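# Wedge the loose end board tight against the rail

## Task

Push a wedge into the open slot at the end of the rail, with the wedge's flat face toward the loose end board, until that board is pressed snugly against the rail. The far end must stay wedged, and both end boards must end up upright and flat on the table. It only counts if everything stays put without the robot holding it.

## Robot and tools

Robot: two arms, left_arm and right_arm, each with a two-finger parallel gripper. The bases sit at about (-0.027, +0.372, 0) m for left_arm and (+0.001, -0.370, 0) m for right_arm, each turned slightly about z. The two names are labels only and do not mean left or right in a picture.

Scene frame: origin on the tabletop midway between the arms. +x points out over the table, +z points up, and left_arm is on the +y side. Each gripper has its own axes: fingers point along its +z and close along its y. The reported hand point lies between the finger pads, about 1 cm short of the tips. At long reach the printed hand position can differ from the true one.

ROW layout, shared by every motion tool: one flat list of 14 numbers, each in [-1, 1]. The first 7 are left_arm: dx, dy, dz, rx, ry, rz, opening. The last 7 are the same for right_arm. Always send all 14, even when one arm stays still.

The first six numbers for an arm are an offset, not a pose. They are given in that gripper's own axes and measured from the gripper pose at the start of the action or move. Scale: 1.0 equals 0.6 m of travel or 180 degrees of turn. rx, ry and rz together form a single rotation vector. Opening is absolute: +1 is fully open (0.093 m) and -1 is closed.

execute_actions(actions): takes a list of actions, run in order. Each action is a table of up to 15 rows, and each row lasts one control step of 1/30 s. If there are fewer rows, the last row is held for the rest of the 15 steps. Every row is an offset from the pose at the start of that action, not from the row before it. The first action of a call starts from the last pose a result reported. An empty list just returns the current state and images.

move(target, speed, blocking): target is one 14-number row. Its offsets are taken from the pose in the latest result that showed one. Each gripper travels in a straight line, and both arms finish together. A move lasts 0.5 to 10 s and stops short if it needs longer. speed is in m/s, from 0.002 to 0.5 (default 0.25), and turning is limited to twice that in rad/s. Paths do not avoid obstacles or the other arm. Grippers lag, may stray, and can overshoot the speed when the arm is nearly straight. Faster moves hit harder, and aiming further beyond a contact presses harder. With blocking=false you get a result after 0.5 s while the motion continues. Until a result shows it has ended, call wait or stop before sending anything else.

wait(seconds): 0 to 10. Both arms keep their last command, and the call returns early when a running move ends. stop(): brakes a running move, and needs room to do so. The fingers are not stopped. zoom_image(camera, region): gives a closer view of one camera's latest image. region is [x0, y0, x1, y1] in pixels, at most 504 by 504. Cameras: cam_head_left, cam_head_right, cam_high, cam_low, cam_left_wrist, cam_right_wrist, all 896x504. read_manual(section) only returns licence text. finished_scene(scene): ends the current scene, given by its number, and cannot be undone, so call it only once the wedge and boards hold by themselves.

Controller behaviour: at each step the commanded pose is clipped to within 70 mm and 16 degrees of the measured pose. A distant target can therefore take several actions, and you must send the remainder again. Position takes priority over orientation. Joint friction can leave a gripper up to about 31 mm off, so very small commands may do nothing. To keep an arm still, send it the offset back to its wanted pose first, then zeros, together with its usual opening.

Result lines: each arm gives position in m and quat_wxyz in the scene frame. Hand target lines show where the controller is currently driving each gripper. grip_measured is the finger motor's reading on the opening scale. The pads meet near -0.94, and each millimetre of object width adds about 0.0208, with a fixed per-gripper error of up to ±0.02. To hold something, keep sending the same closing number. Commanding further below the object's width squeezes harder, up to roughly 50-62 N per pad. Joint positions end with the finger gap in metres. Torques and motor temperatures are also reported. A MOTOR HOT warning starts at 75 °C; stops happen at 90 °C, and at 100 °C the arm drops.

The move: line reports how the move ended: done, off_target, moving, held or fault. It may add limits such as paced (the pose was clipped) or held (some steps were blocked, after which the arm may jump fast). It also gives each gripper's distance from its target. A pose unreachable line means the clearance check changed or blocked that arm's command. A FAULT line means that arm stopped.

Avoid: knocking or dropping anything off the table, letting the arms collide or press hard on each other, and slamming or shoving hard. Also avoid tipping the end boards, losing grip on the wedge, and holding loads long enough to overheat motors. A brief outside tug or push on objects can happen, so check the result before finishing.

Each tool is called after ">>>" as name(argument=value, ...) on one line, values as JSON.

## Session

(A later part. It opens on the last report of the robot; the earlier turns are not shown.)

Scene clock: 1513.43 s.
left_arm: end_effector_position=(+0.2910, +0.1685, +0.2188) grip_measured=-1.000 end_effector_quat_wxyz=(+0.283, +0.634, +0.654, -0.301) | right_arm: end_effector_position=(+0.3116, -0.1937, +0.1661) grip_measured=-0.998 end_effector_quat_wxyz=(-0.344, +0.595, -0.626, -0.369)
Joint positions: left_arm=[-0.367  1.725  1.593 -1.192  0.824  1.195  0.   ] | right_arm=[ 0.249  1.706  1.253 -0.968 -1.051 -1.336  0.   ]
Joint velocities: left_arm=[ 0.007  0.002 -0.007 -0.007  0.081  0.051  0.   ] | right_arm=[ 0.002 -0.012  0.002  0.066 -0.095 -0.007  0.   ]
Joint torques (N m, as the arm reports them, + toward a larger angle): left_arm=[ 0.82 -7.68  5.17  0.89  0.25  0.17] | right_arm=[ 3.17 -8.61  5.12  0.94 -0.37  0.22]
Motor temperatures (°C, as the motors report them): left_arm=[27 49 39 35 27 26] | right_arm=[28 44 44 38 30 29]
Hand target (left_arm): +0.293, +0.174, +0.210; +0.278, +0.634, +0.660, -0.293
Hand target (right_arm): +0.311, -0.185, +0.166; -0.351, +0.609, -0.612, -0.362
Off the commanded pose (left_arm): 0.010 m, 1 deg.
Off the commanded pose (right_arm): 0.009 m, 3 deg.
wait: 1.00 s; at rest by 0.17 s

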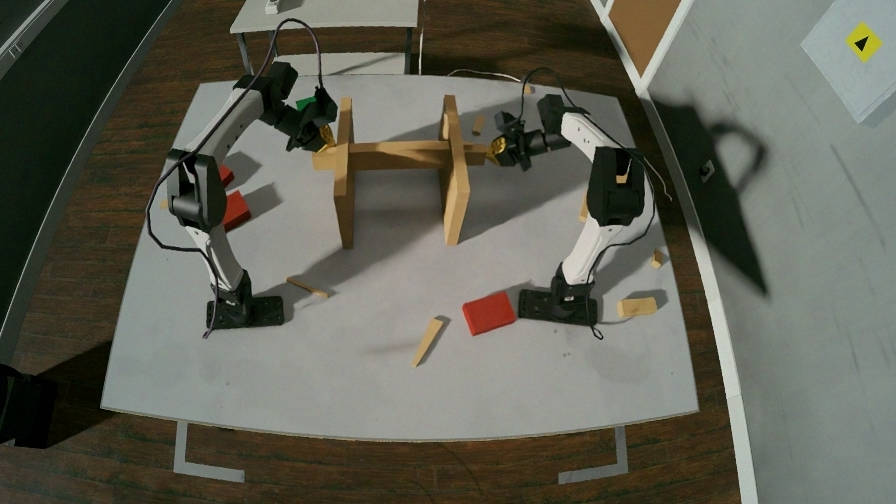

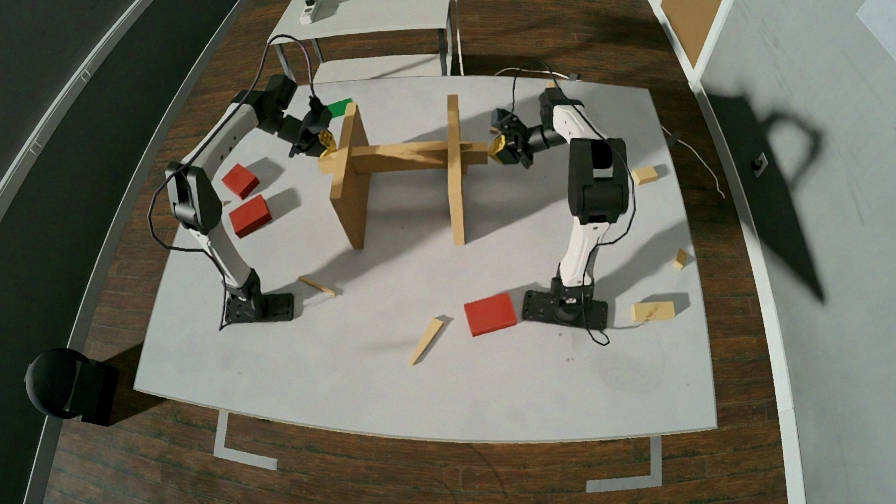

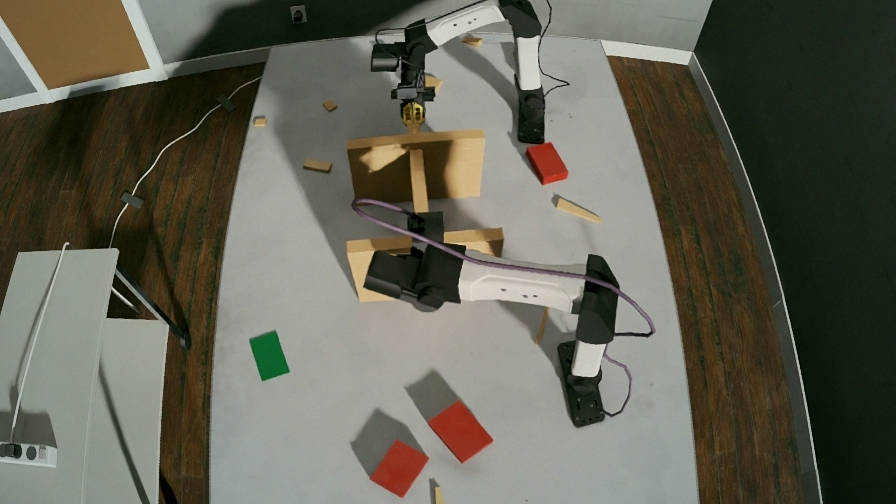

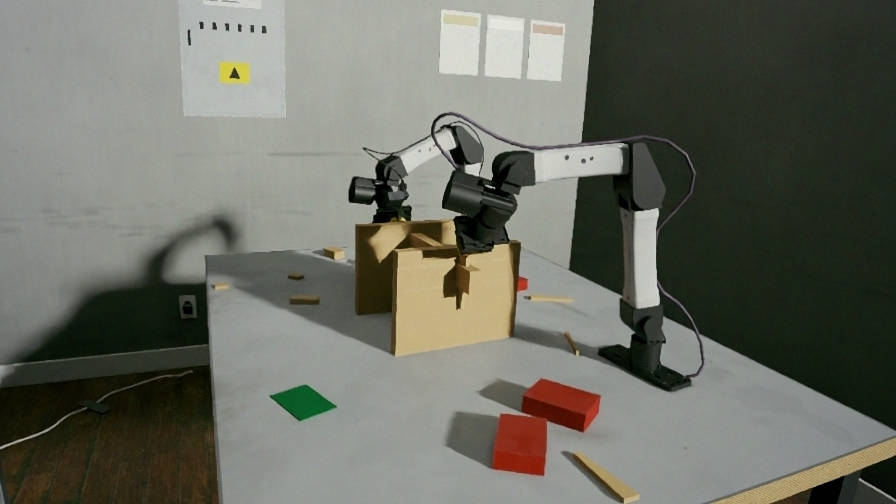

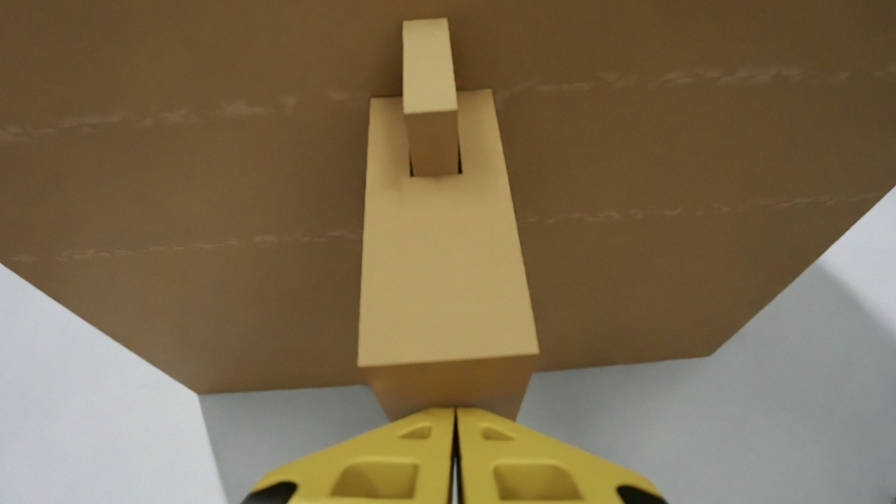

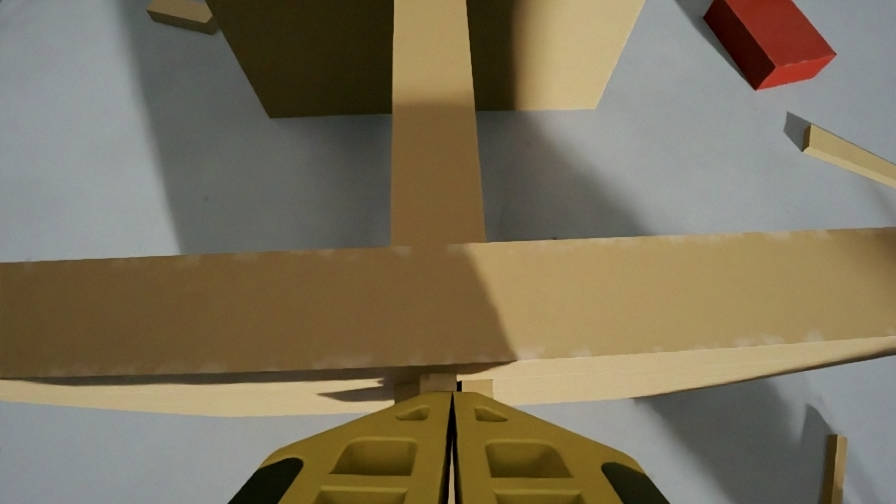

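>>> execute_actions(actions=[[[0.017,0.004,0.0036,-0.0025,0.0064,-0.0019,-1,-0.0069,0,0.0124,0,0,-0.0141,-1],[0.0174,0.004,0.0039,-0.0025,0.0064,-0.0019,-1,-0.0069,0,0.0124,0,0,-0.0141,-1],[0.0179,0.004,0.0043,-0.0025,0.0064,-0.0019,-1,-0.0069,0,0.0124,0,0,-0.0141,-1],[0.0184,0.0041,0.0046,-0.0025,0.0064,-0.0019,-1,-0.0069,0,0.0124,0,0,-0.0141,-1],[0.0188,0.0041,0.005,-0.0025,0.0064,-0.0019,-1,-0.0069,0,0.0124,0,0,-0.0141,-1],[0.0193,0.0041,0.0053,-0.0025,0.0064,-0.0019,-1,-0.0069,0,0.0124,0,0,-0.0141,-1],[0.0198,0.0041,0.0057,-0.0025,0.0064,-0.0019,-1,-0.0069,0,0.0124,0,0,-0.0141,-1],[0.0202,0.0042,0.006,-0.0025,0.0064,-0.0019,-1,-0.0069,0,0.0124,0,0,-0.0141,-1],[0.0207,0.0042,0.0064,-0.0025,0.0064,-0.0019,-1,-0.0069,0,0.0124,0,0,-0.0141,-1],[0.0212,0.0042,0.0067,-0.0025,0.0064,-0.0019,-1,-0.0069,0,0.0124,0,0,-0.0141,-1],[0.0216,0.0042,0.0071,-0.0025,0.0064,-0.0019,-1,-0.0069,0,0.0124,0,0,-0.0141,-1],[0.0221,0.0043,0.0074,-0.0025,0.0064,-0.0019,-1,-0.0069,0,0.0124,0,0,-0.0141,-1],[0.0226,0.0043,0.0078,-0.0025,0.0064,-0.0019,-1,-0.0069,0,0.0124,0,0,-0.0141,-1],[0.023,0.0043,0.0081,-0.0025,0.0064,-0.0019,-1,-0.0069,0,0.0124,0,0,-0.0141,-1],[0.0235,0.0043,0.0085,-0.0025,0.0064,-0.0019,-1,-0.0069,0,0.0124,0,0,-0.0141,-1]]])

>>> wait(seconds=1)

Scene clock: 1533.10 s.
left_arm: end_effector_position=(+0.2911, +0.1685, +0.2181) grip_measured=-1.000 end_effector_quat_wxyz=(+0.286, +0.631, +0.653, -0.306) | right_arm: end_effector_position=(+0.3116, -0.1937, +0.1661) grip_measured=-0.998 end_effector_quat_wxyz=(-0.344, +0.595, -0.626, -0.369)
Joint positions: left_arm=[-0.362  1.725  1.583 -1.184  0.838  1.196  0.   ] | right_arm=[ 0.249  1.706  1.253 -0.968 -1.051 -1.336  0.   ]
Joint velocities: left_arm=[ 0.012 -0.002 -0.046 -0.066  0.125  0.066  0.   ] | right_arm=[ 0.012 -0.032  0.002  0.022 -0.022  0.007  0.   ]
Joint torques (N m, as the arm reports them, + toward a larger angle): left_arm=[ 0.39 -7.63  4.75  0.94  0.09  0.13] | right_arm=[ 2.96 -8.51  5.28  0.91 -0.37  0.18]
Motor temperatures (°C, as the motors report them): left_arm=[27 49 39 34 27 26] | right_arm=[28 44 43 38 30 29]
Hand target (left_arm): +0.293, +0.174, +0.205; +0.277, +0.634, +0.660, -0.293
Hand target (right_arm): +0.311, -0.185, +0.166; -0.351, +0.609, -0.612, -0.362
Off the commanded pose (left_arm): 0.015 m, 2 deg.
Off the commanded pose (right_arm): 0.009 m, 3 deg.

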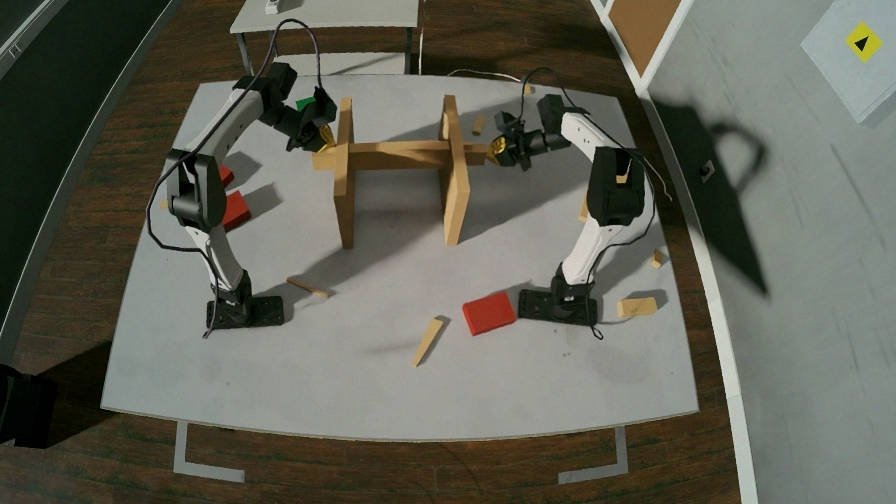

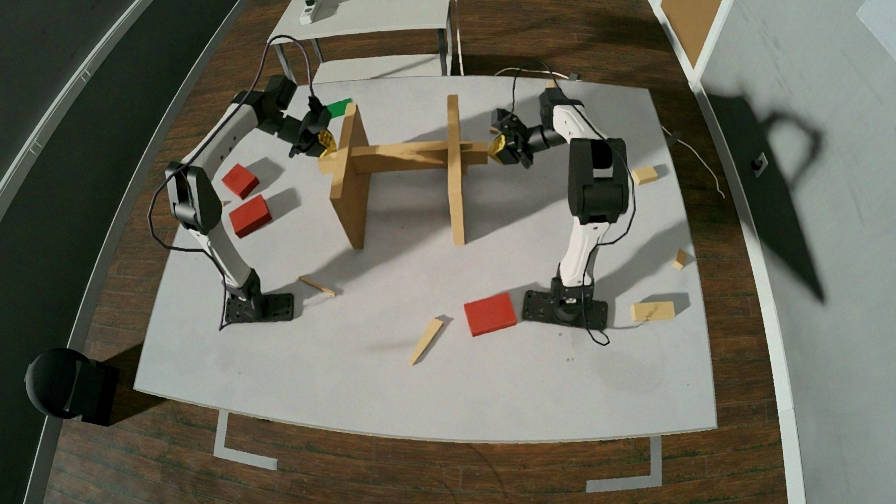

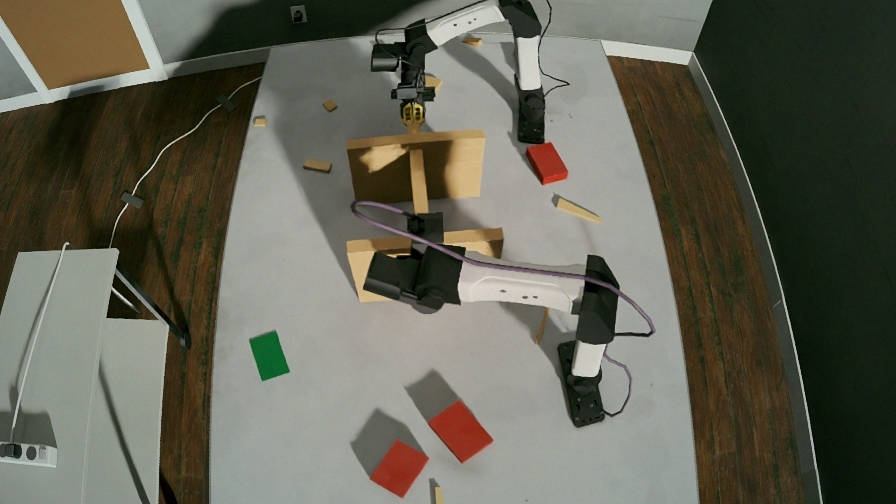

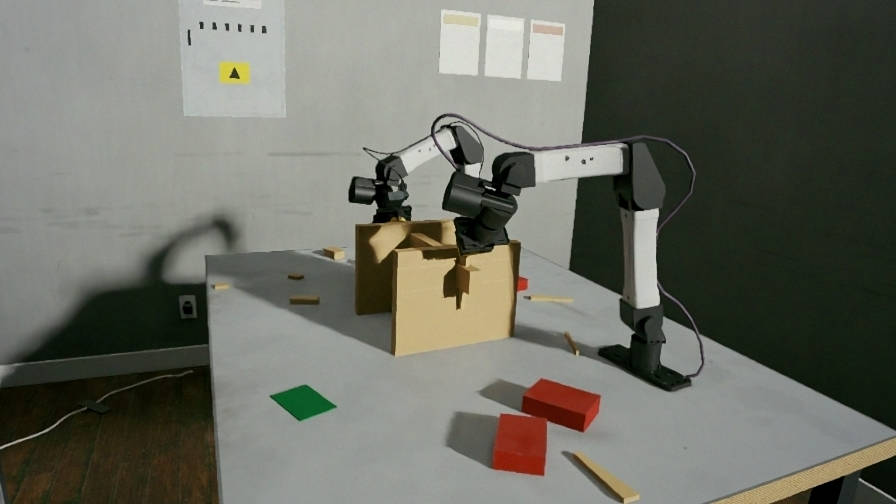

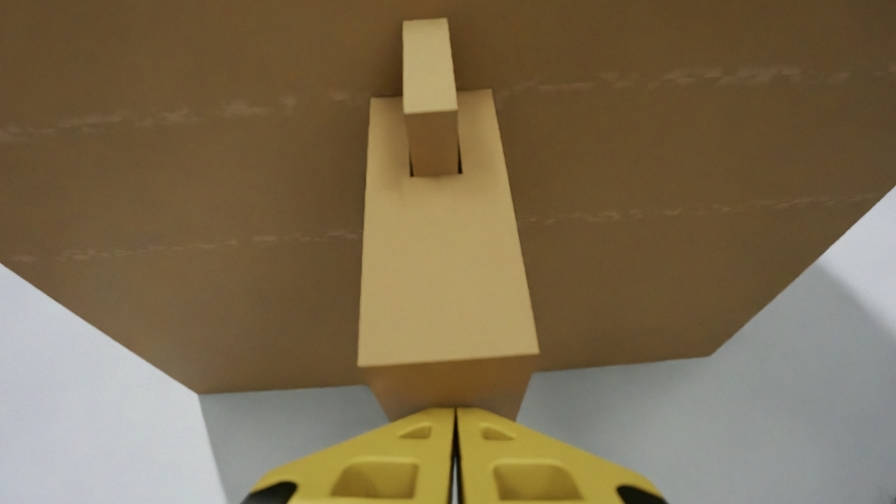

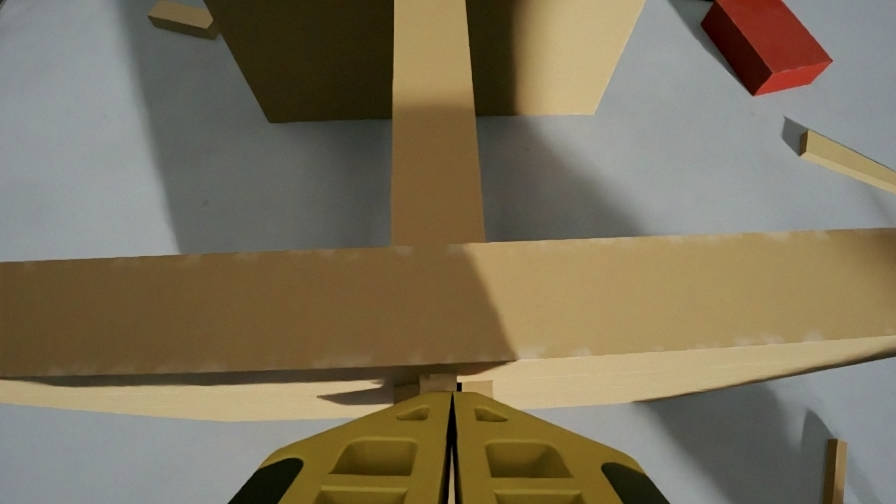

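Scene clock: 1534.10 s.
left_arm: end_effector_position=(+0.2911, +0.1686, +0.2180) grip_measured=-1.000 end_effector_quat_wxyz=(+0.287, +0.631, +0.652, -0.307) | right_arm: end_effector_position=(+0.3116, -0.1937, +0.1661) grip_measured=-0.998 end_effector_quat_wxyz=(-0.344, +0.595, -0.626, -0.369)
Joint positions: left_arm=[-0.361  1.725  1.582 -1.183  0.842  1.197  0.   ] | right_arm=[ 0.249  1.706  1.253 -0.968 -1.051 -1.336  0.   ]
Joint velocities: left_arm=[-0.002  0.007 -0.012 -0.066 -0.066 -0.022  0.   ] | right_arm=[-0.022 -0.007 -0.007  0.007 -0.007 -0.007  0.   ]
Joint torques (N m, as the arm reports them, + toward a larger angle): left_arm=[ 0.53 -7.66  4.64  0.95  0.14  0.18] | right_arm=[ 2.99 -8.48  5.28  0.91 -0.37  0.18]
Motor temperatures (°C, as the motors report them): left_arm=[27 49 39 34 27 26] | right_arm=[28 44 43 38 30 29]
Hand target (left_arm): +0.293, +0.174, +0.205; +0.277, +0.634, +0.660, -0.293
Hand target (right_arm): +0.311, -0.185, +0.166; -0.351, +0.609, -0.612, -0.362
Off the commanded pose (left_arm): 0.014 m, 2 deg.
Off the commanded pose (right_arm): 0.009 m, 3 deg.
wait: 1.00 s; at rest by 0.17 s

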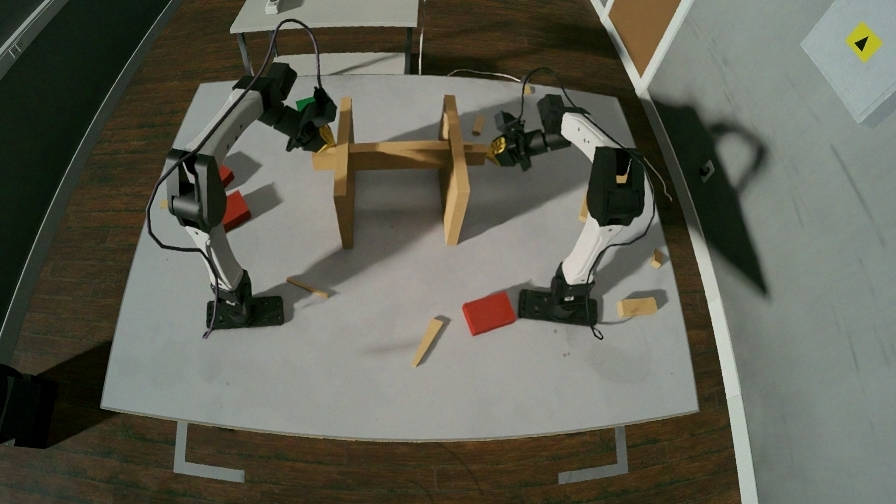

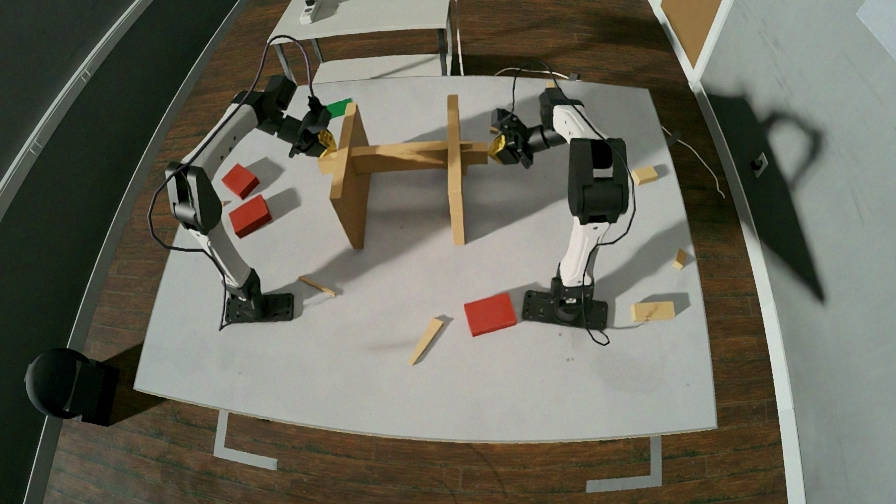

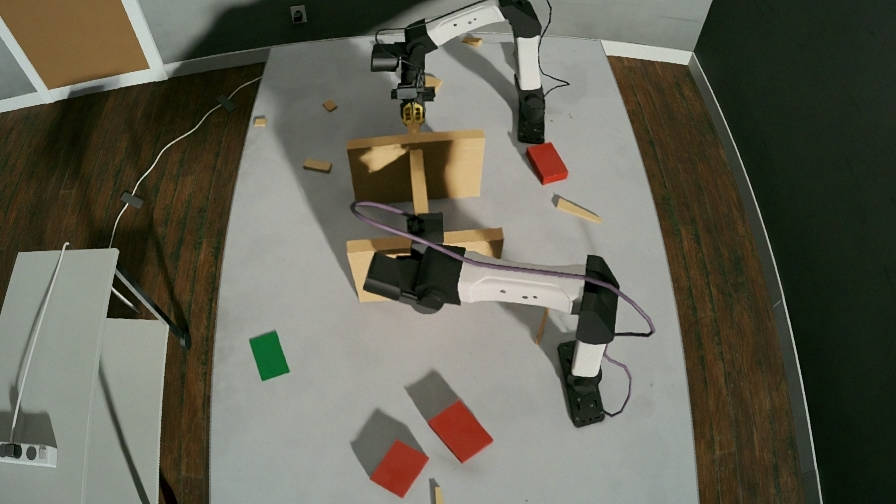

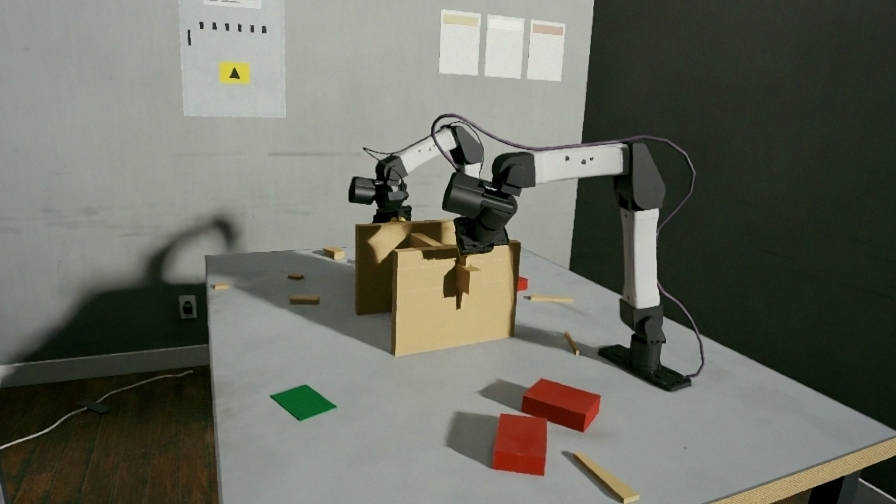

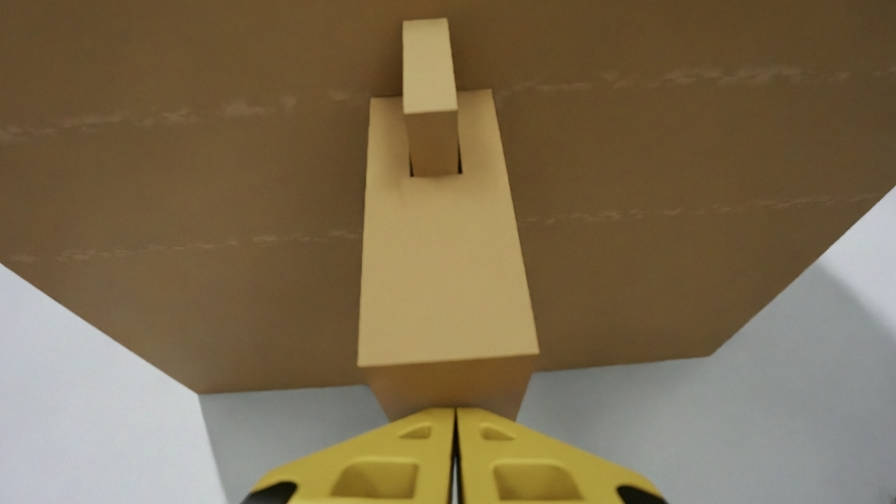

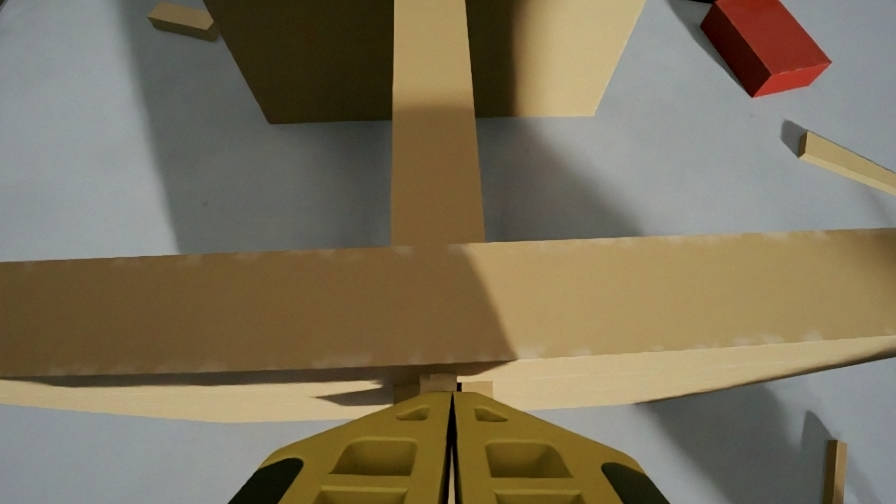

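>>> execute_actions(actions=[[[0.0228,0.0041,0.007,-0.0028,0.0118,-0.0014,-1,-0.0069,0,0.0124,0,0,-0.0141,-1],[0.0231,0.0041,0.0066,-0.0028,0.0118,-0.0014,-1,-0.0069,0,0.0124,0,0,-0.0141,-1],[0.0234,0.0041,0.0063,-0.0028,0.0118,-0.0014,-1,-0.0069,0,0.0124,0,0,-0.0141,-1],[0.0237,0.0041,0.0059,-0.0028,0.0118,-0.0014,-1,-0.0071,0,0.0127,0,0,-0.0141,-1],[0.024,0.0042,0.0056,-0.0028,0.0118,-0.0014,-1,-0.0072,0,0.013,0,0,-0.0141,-1],[0.0243,0.0042,0.0052,-0.0028,0.0118,-0.0014,-1,-0.0074,0,0.0133,0,0,-0.0141,-1],[0.0247,0.0042,0.0047,-0.0028,0.0118,-0.0014,-1,-0.0076,0,0.0136,0,0,-0.0141,-1],[0.0247,0.0042,0.0047,-0.0028,0.0118,-0.0014,-1,-0.0077,0,0.0139,0,0,-0.0141,-1],[0.0247,0.0042,0.0047,-0.0028,0.0118,-0.0014,-1,-0.0079,0,0.0142,0,0,-0.0141,-1],[0.0247,0.0042,0.0047,-0.0028,0.0118,-0.0014,-1,-0.0081,0,0.0145,0,0,-0.0141,-1],[0.0247,0.0042,0.0047,-0.0028,0.0118,-0.0014,-1,-0.0083,0,0.0148,0,0,-0.0141,-1],[0.0247,0.0042,0.0047,-0.0028,0.0118,-0.0014,-1,-0.0084,0,0.0151,0,0,-0.0141,-1],[0.0247,0.0042,0.0047,-0.0028,0.0118,-0.0014,-1,-0.0086,0,0.0154,0,0,-0.0141,-1],[0.0247,0.0042,0.0047,-0.0028,0.0118,-0.0014,-1,-0.0088,0,0.0157,0,0,-0.0141,-1],[0.0247,0.0042,0.0047,-0.0028,0.0118,-0.0014,-1,-0.0089,0,0.016,0,0,-0.0141,-1]]])

>>> wait(seconds=1)

Scene clock: 1554.30 s.
left_arm: end_effector_position=(+0.2913, +0.1688, +0.2183) grip_measured=-1.000 end_effector_quat_wxyz=(+0.289, +0.633, +0.650, -0.307) | right_arm: end_effector_position=(+0.3115, -0.1935, +0.1660) grip_measured=-0.998 end_effector_quat_wxyz=(-0.343, +0.593, -0.628, -0.370)
Joint positions: left_arm=[-0.36   1.725  1.582 -1.183  0.844  1.206  0.   ] | right_arm=[ 0.25   1.706  1.253 -0.967 -1.05  -1.33   0.   ]
Joint velocities: left_arm=[-0.007 -0.002 -0.017  0.007 -0.051 -0.007  0.   ] | right_arm=[-0.022 -0.007 -0.012 -0.037  0.022  0.007  0.   ]
Joint torques (N m, as the arm reports them, + toward a larger angle): left_arm=[ 0.92 -7.43  4.9   0.88  0.11  0.19] | right_arm=[ 3.63 -8.65  5.14  1.   -0.36  0.24]
Motor temperatures (°C, as the motors report them): left_arm=[27 49 38 34 27 26] | right_arm=[28 44 43 38 30 29]
Hand target (left_arm): +0.293, +0.176, +0.205; +0.277, +0.634, +0.660, -0.294
Hand target (right_arm): +0.311, -0.183, +0.166; -0.351, +0.609, -0.612, -0.362
Off the commanded pose (left_arm): 0.015 m, 2 deg.
Off the commanded pose (right_arm): 0.011 m, 3 deg.

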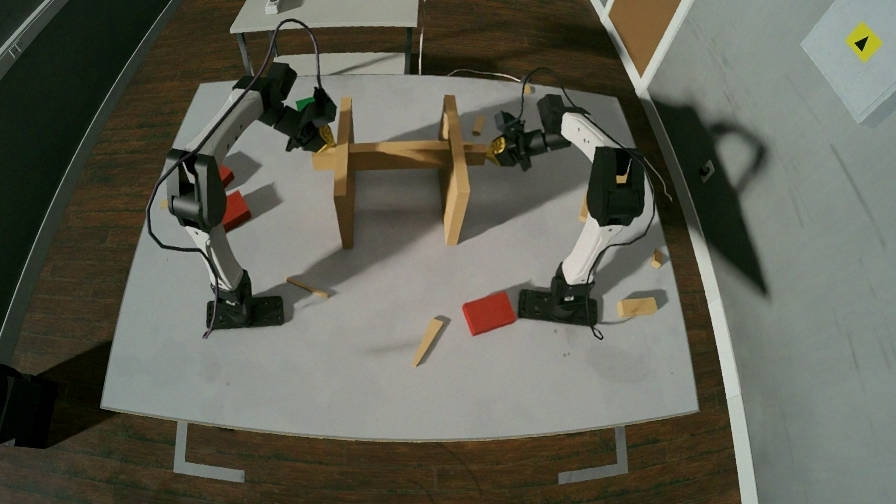

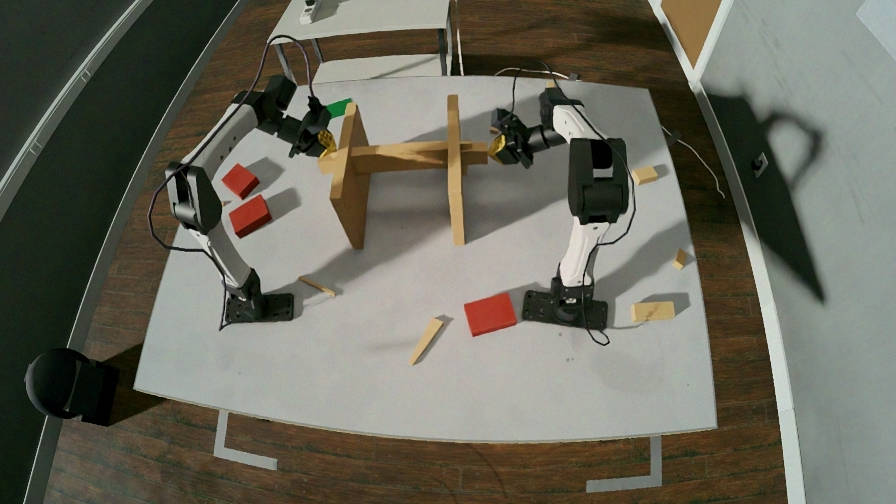

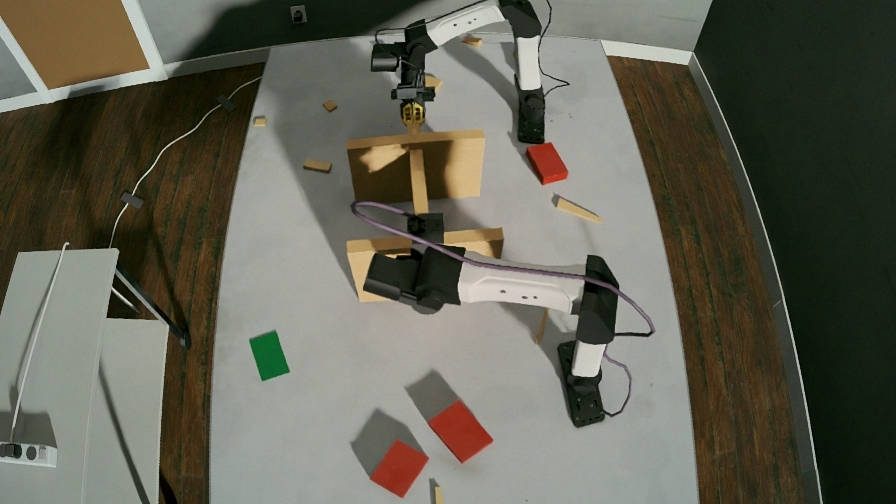

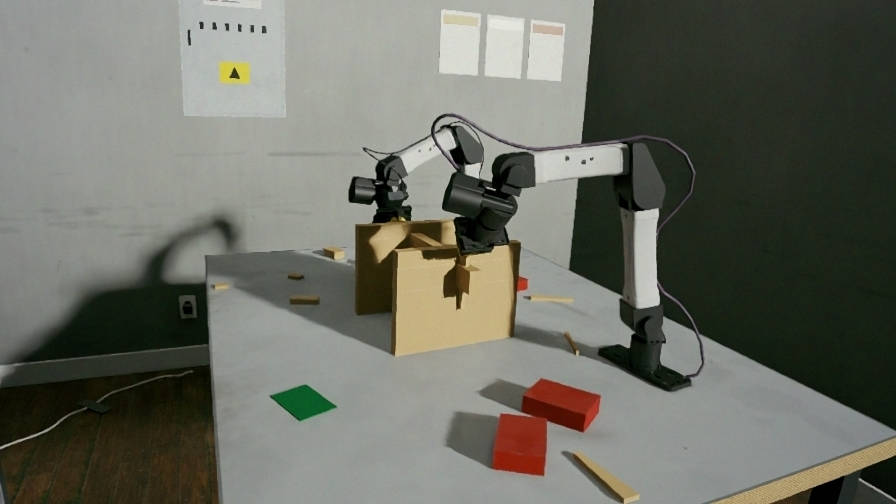

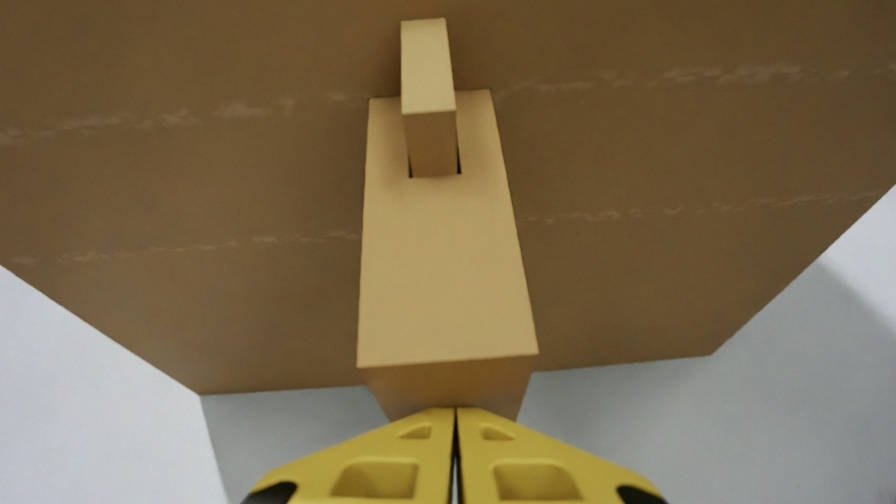

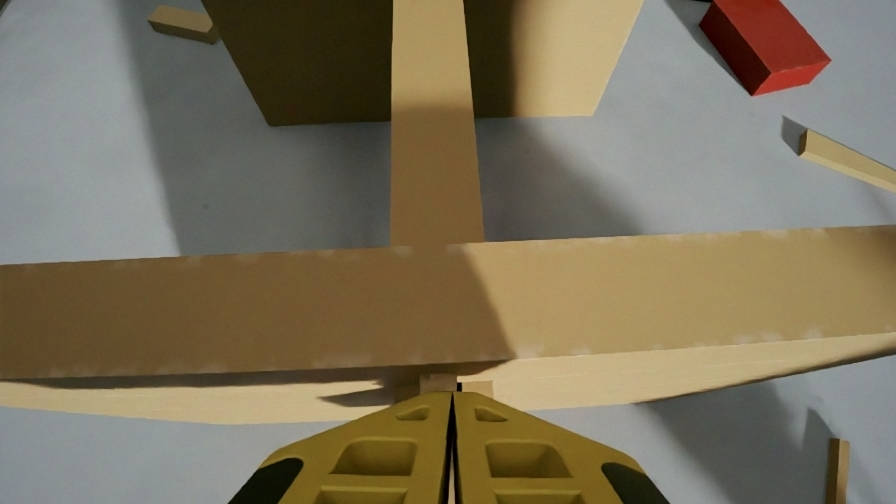

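Scene clock: 1555.30 s.
left_arm: end_effector_position=(+0.2913, +0.1688, +0.2183) grip_measured=-1.000 end_effector_quat_wxyz=(+0.289, +0.633, +0.650, -0.307) | right_arm: end_effector_position=(+0.3115, -0.1935, +0.1660) grip_measured=-0.998 end_effector_quat_wxyz=(-0.342, +0.592, -0.629, -0.371)
Joint positions: left_arm=[-0.36   1.725  1.582 -1.183  0.844  1.206  0.   ] | right_arm=[ 0.25   1.706  1.253 -0.967 -1.05  -1.327  0.   ]
Joint velocities: left_arm=[ 0.007 -0.022 -0.007  0.022 -0.007 -0.066  0.   ] | right_arm=[ 0.007 -0.007  0.002 -0.022  0.007 -0.007  0.   ]
Joint torques (N m, as the arm reports them, + toward a larger angle): left_arm=[ 0.87 -7.49  4.86  0.85  0.12  0.19] | right_arm=[ 3.63 -8.62  5.13  1.   -0.37  0.22]
Motor temperatures (°C, as the motors report them): left_arm=[27 49 38 34 27 26] | right_arm=[28 44 43 38 30 29]
Hand target (left_arm): +0.293, +0.176, +0.205; +0.276, +0.633, +0.660, -0.294
Hand target (right_arm): +0.311, -0.183, +0.166; -0.351, +0.609, -0.612, -0.362
Off the commanded pose (left_arm): 0.015 m, 2 deg.
Off the commanded pose (right_arm): 0.011 m, 3 deg.
wait: 1.00 s; at rest by 0.17 s

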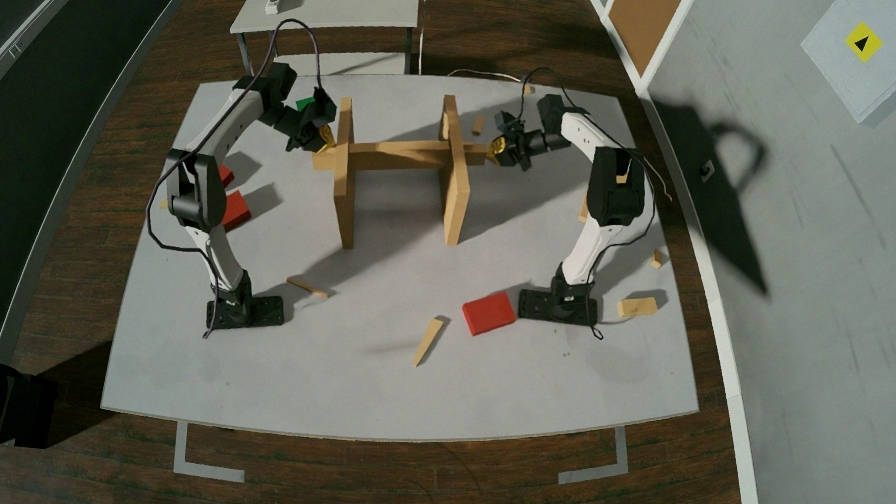

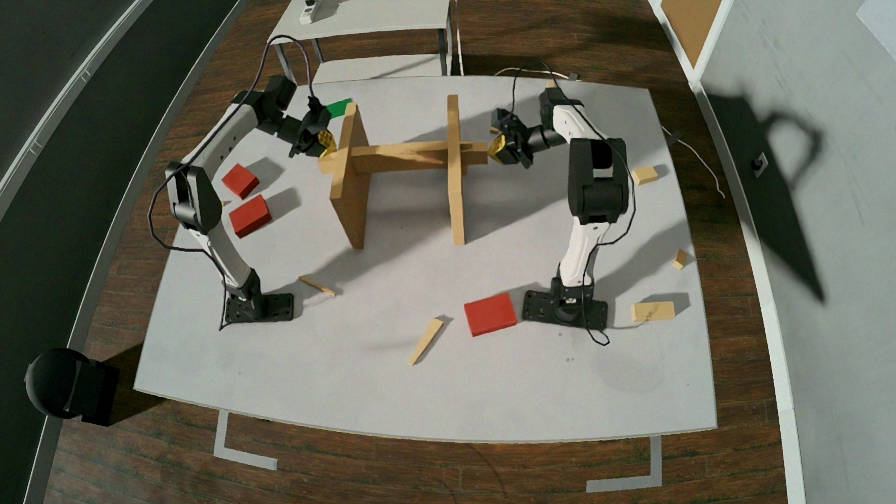

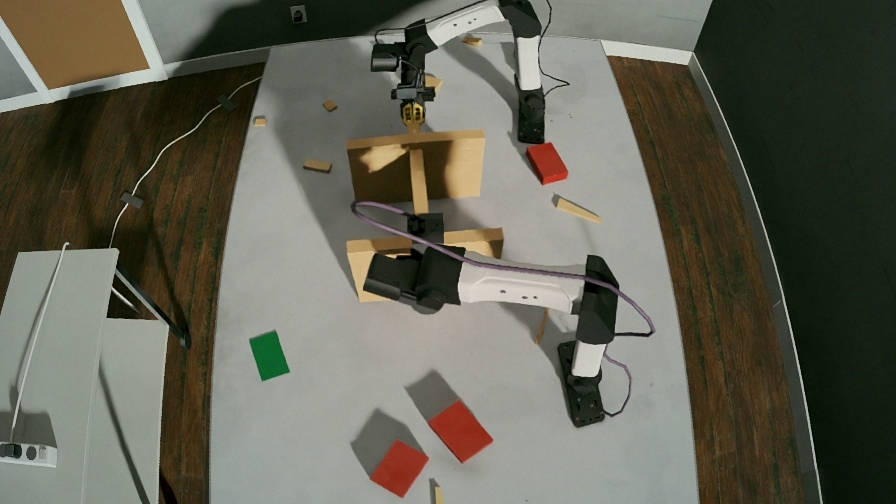

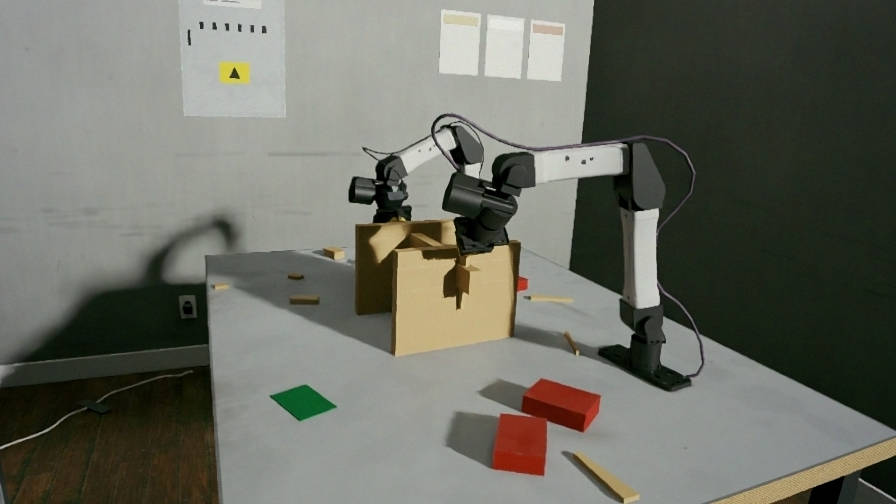

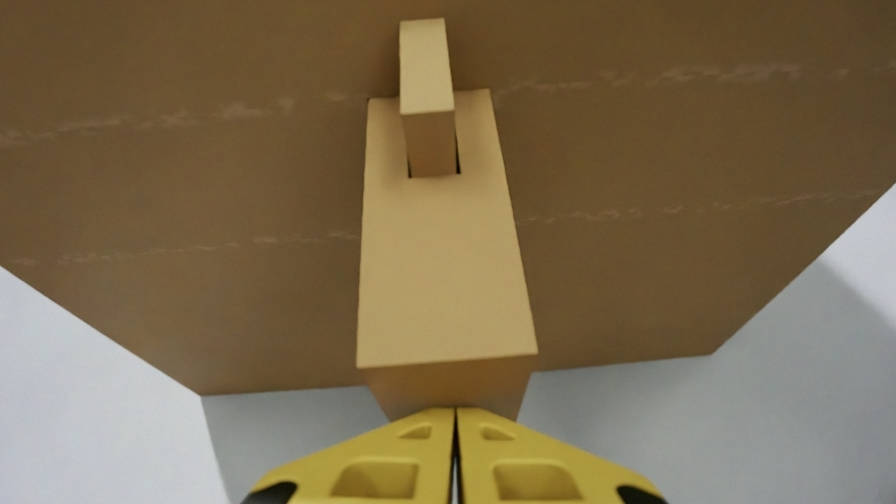

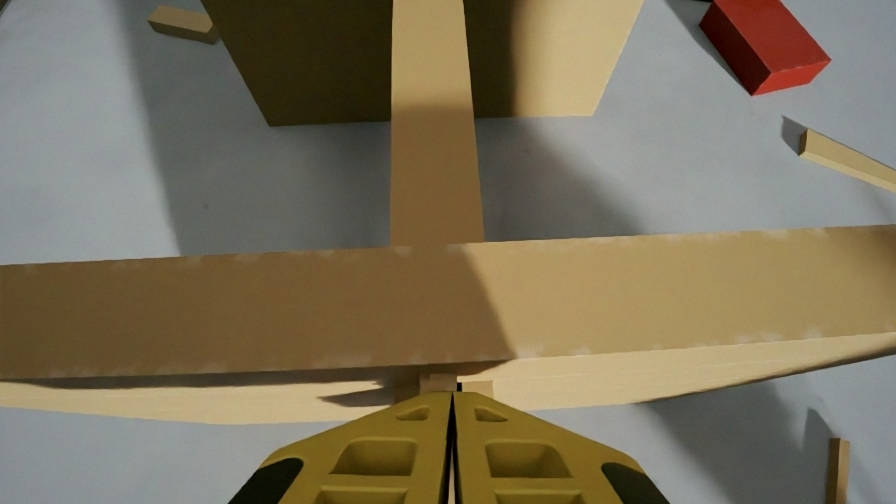

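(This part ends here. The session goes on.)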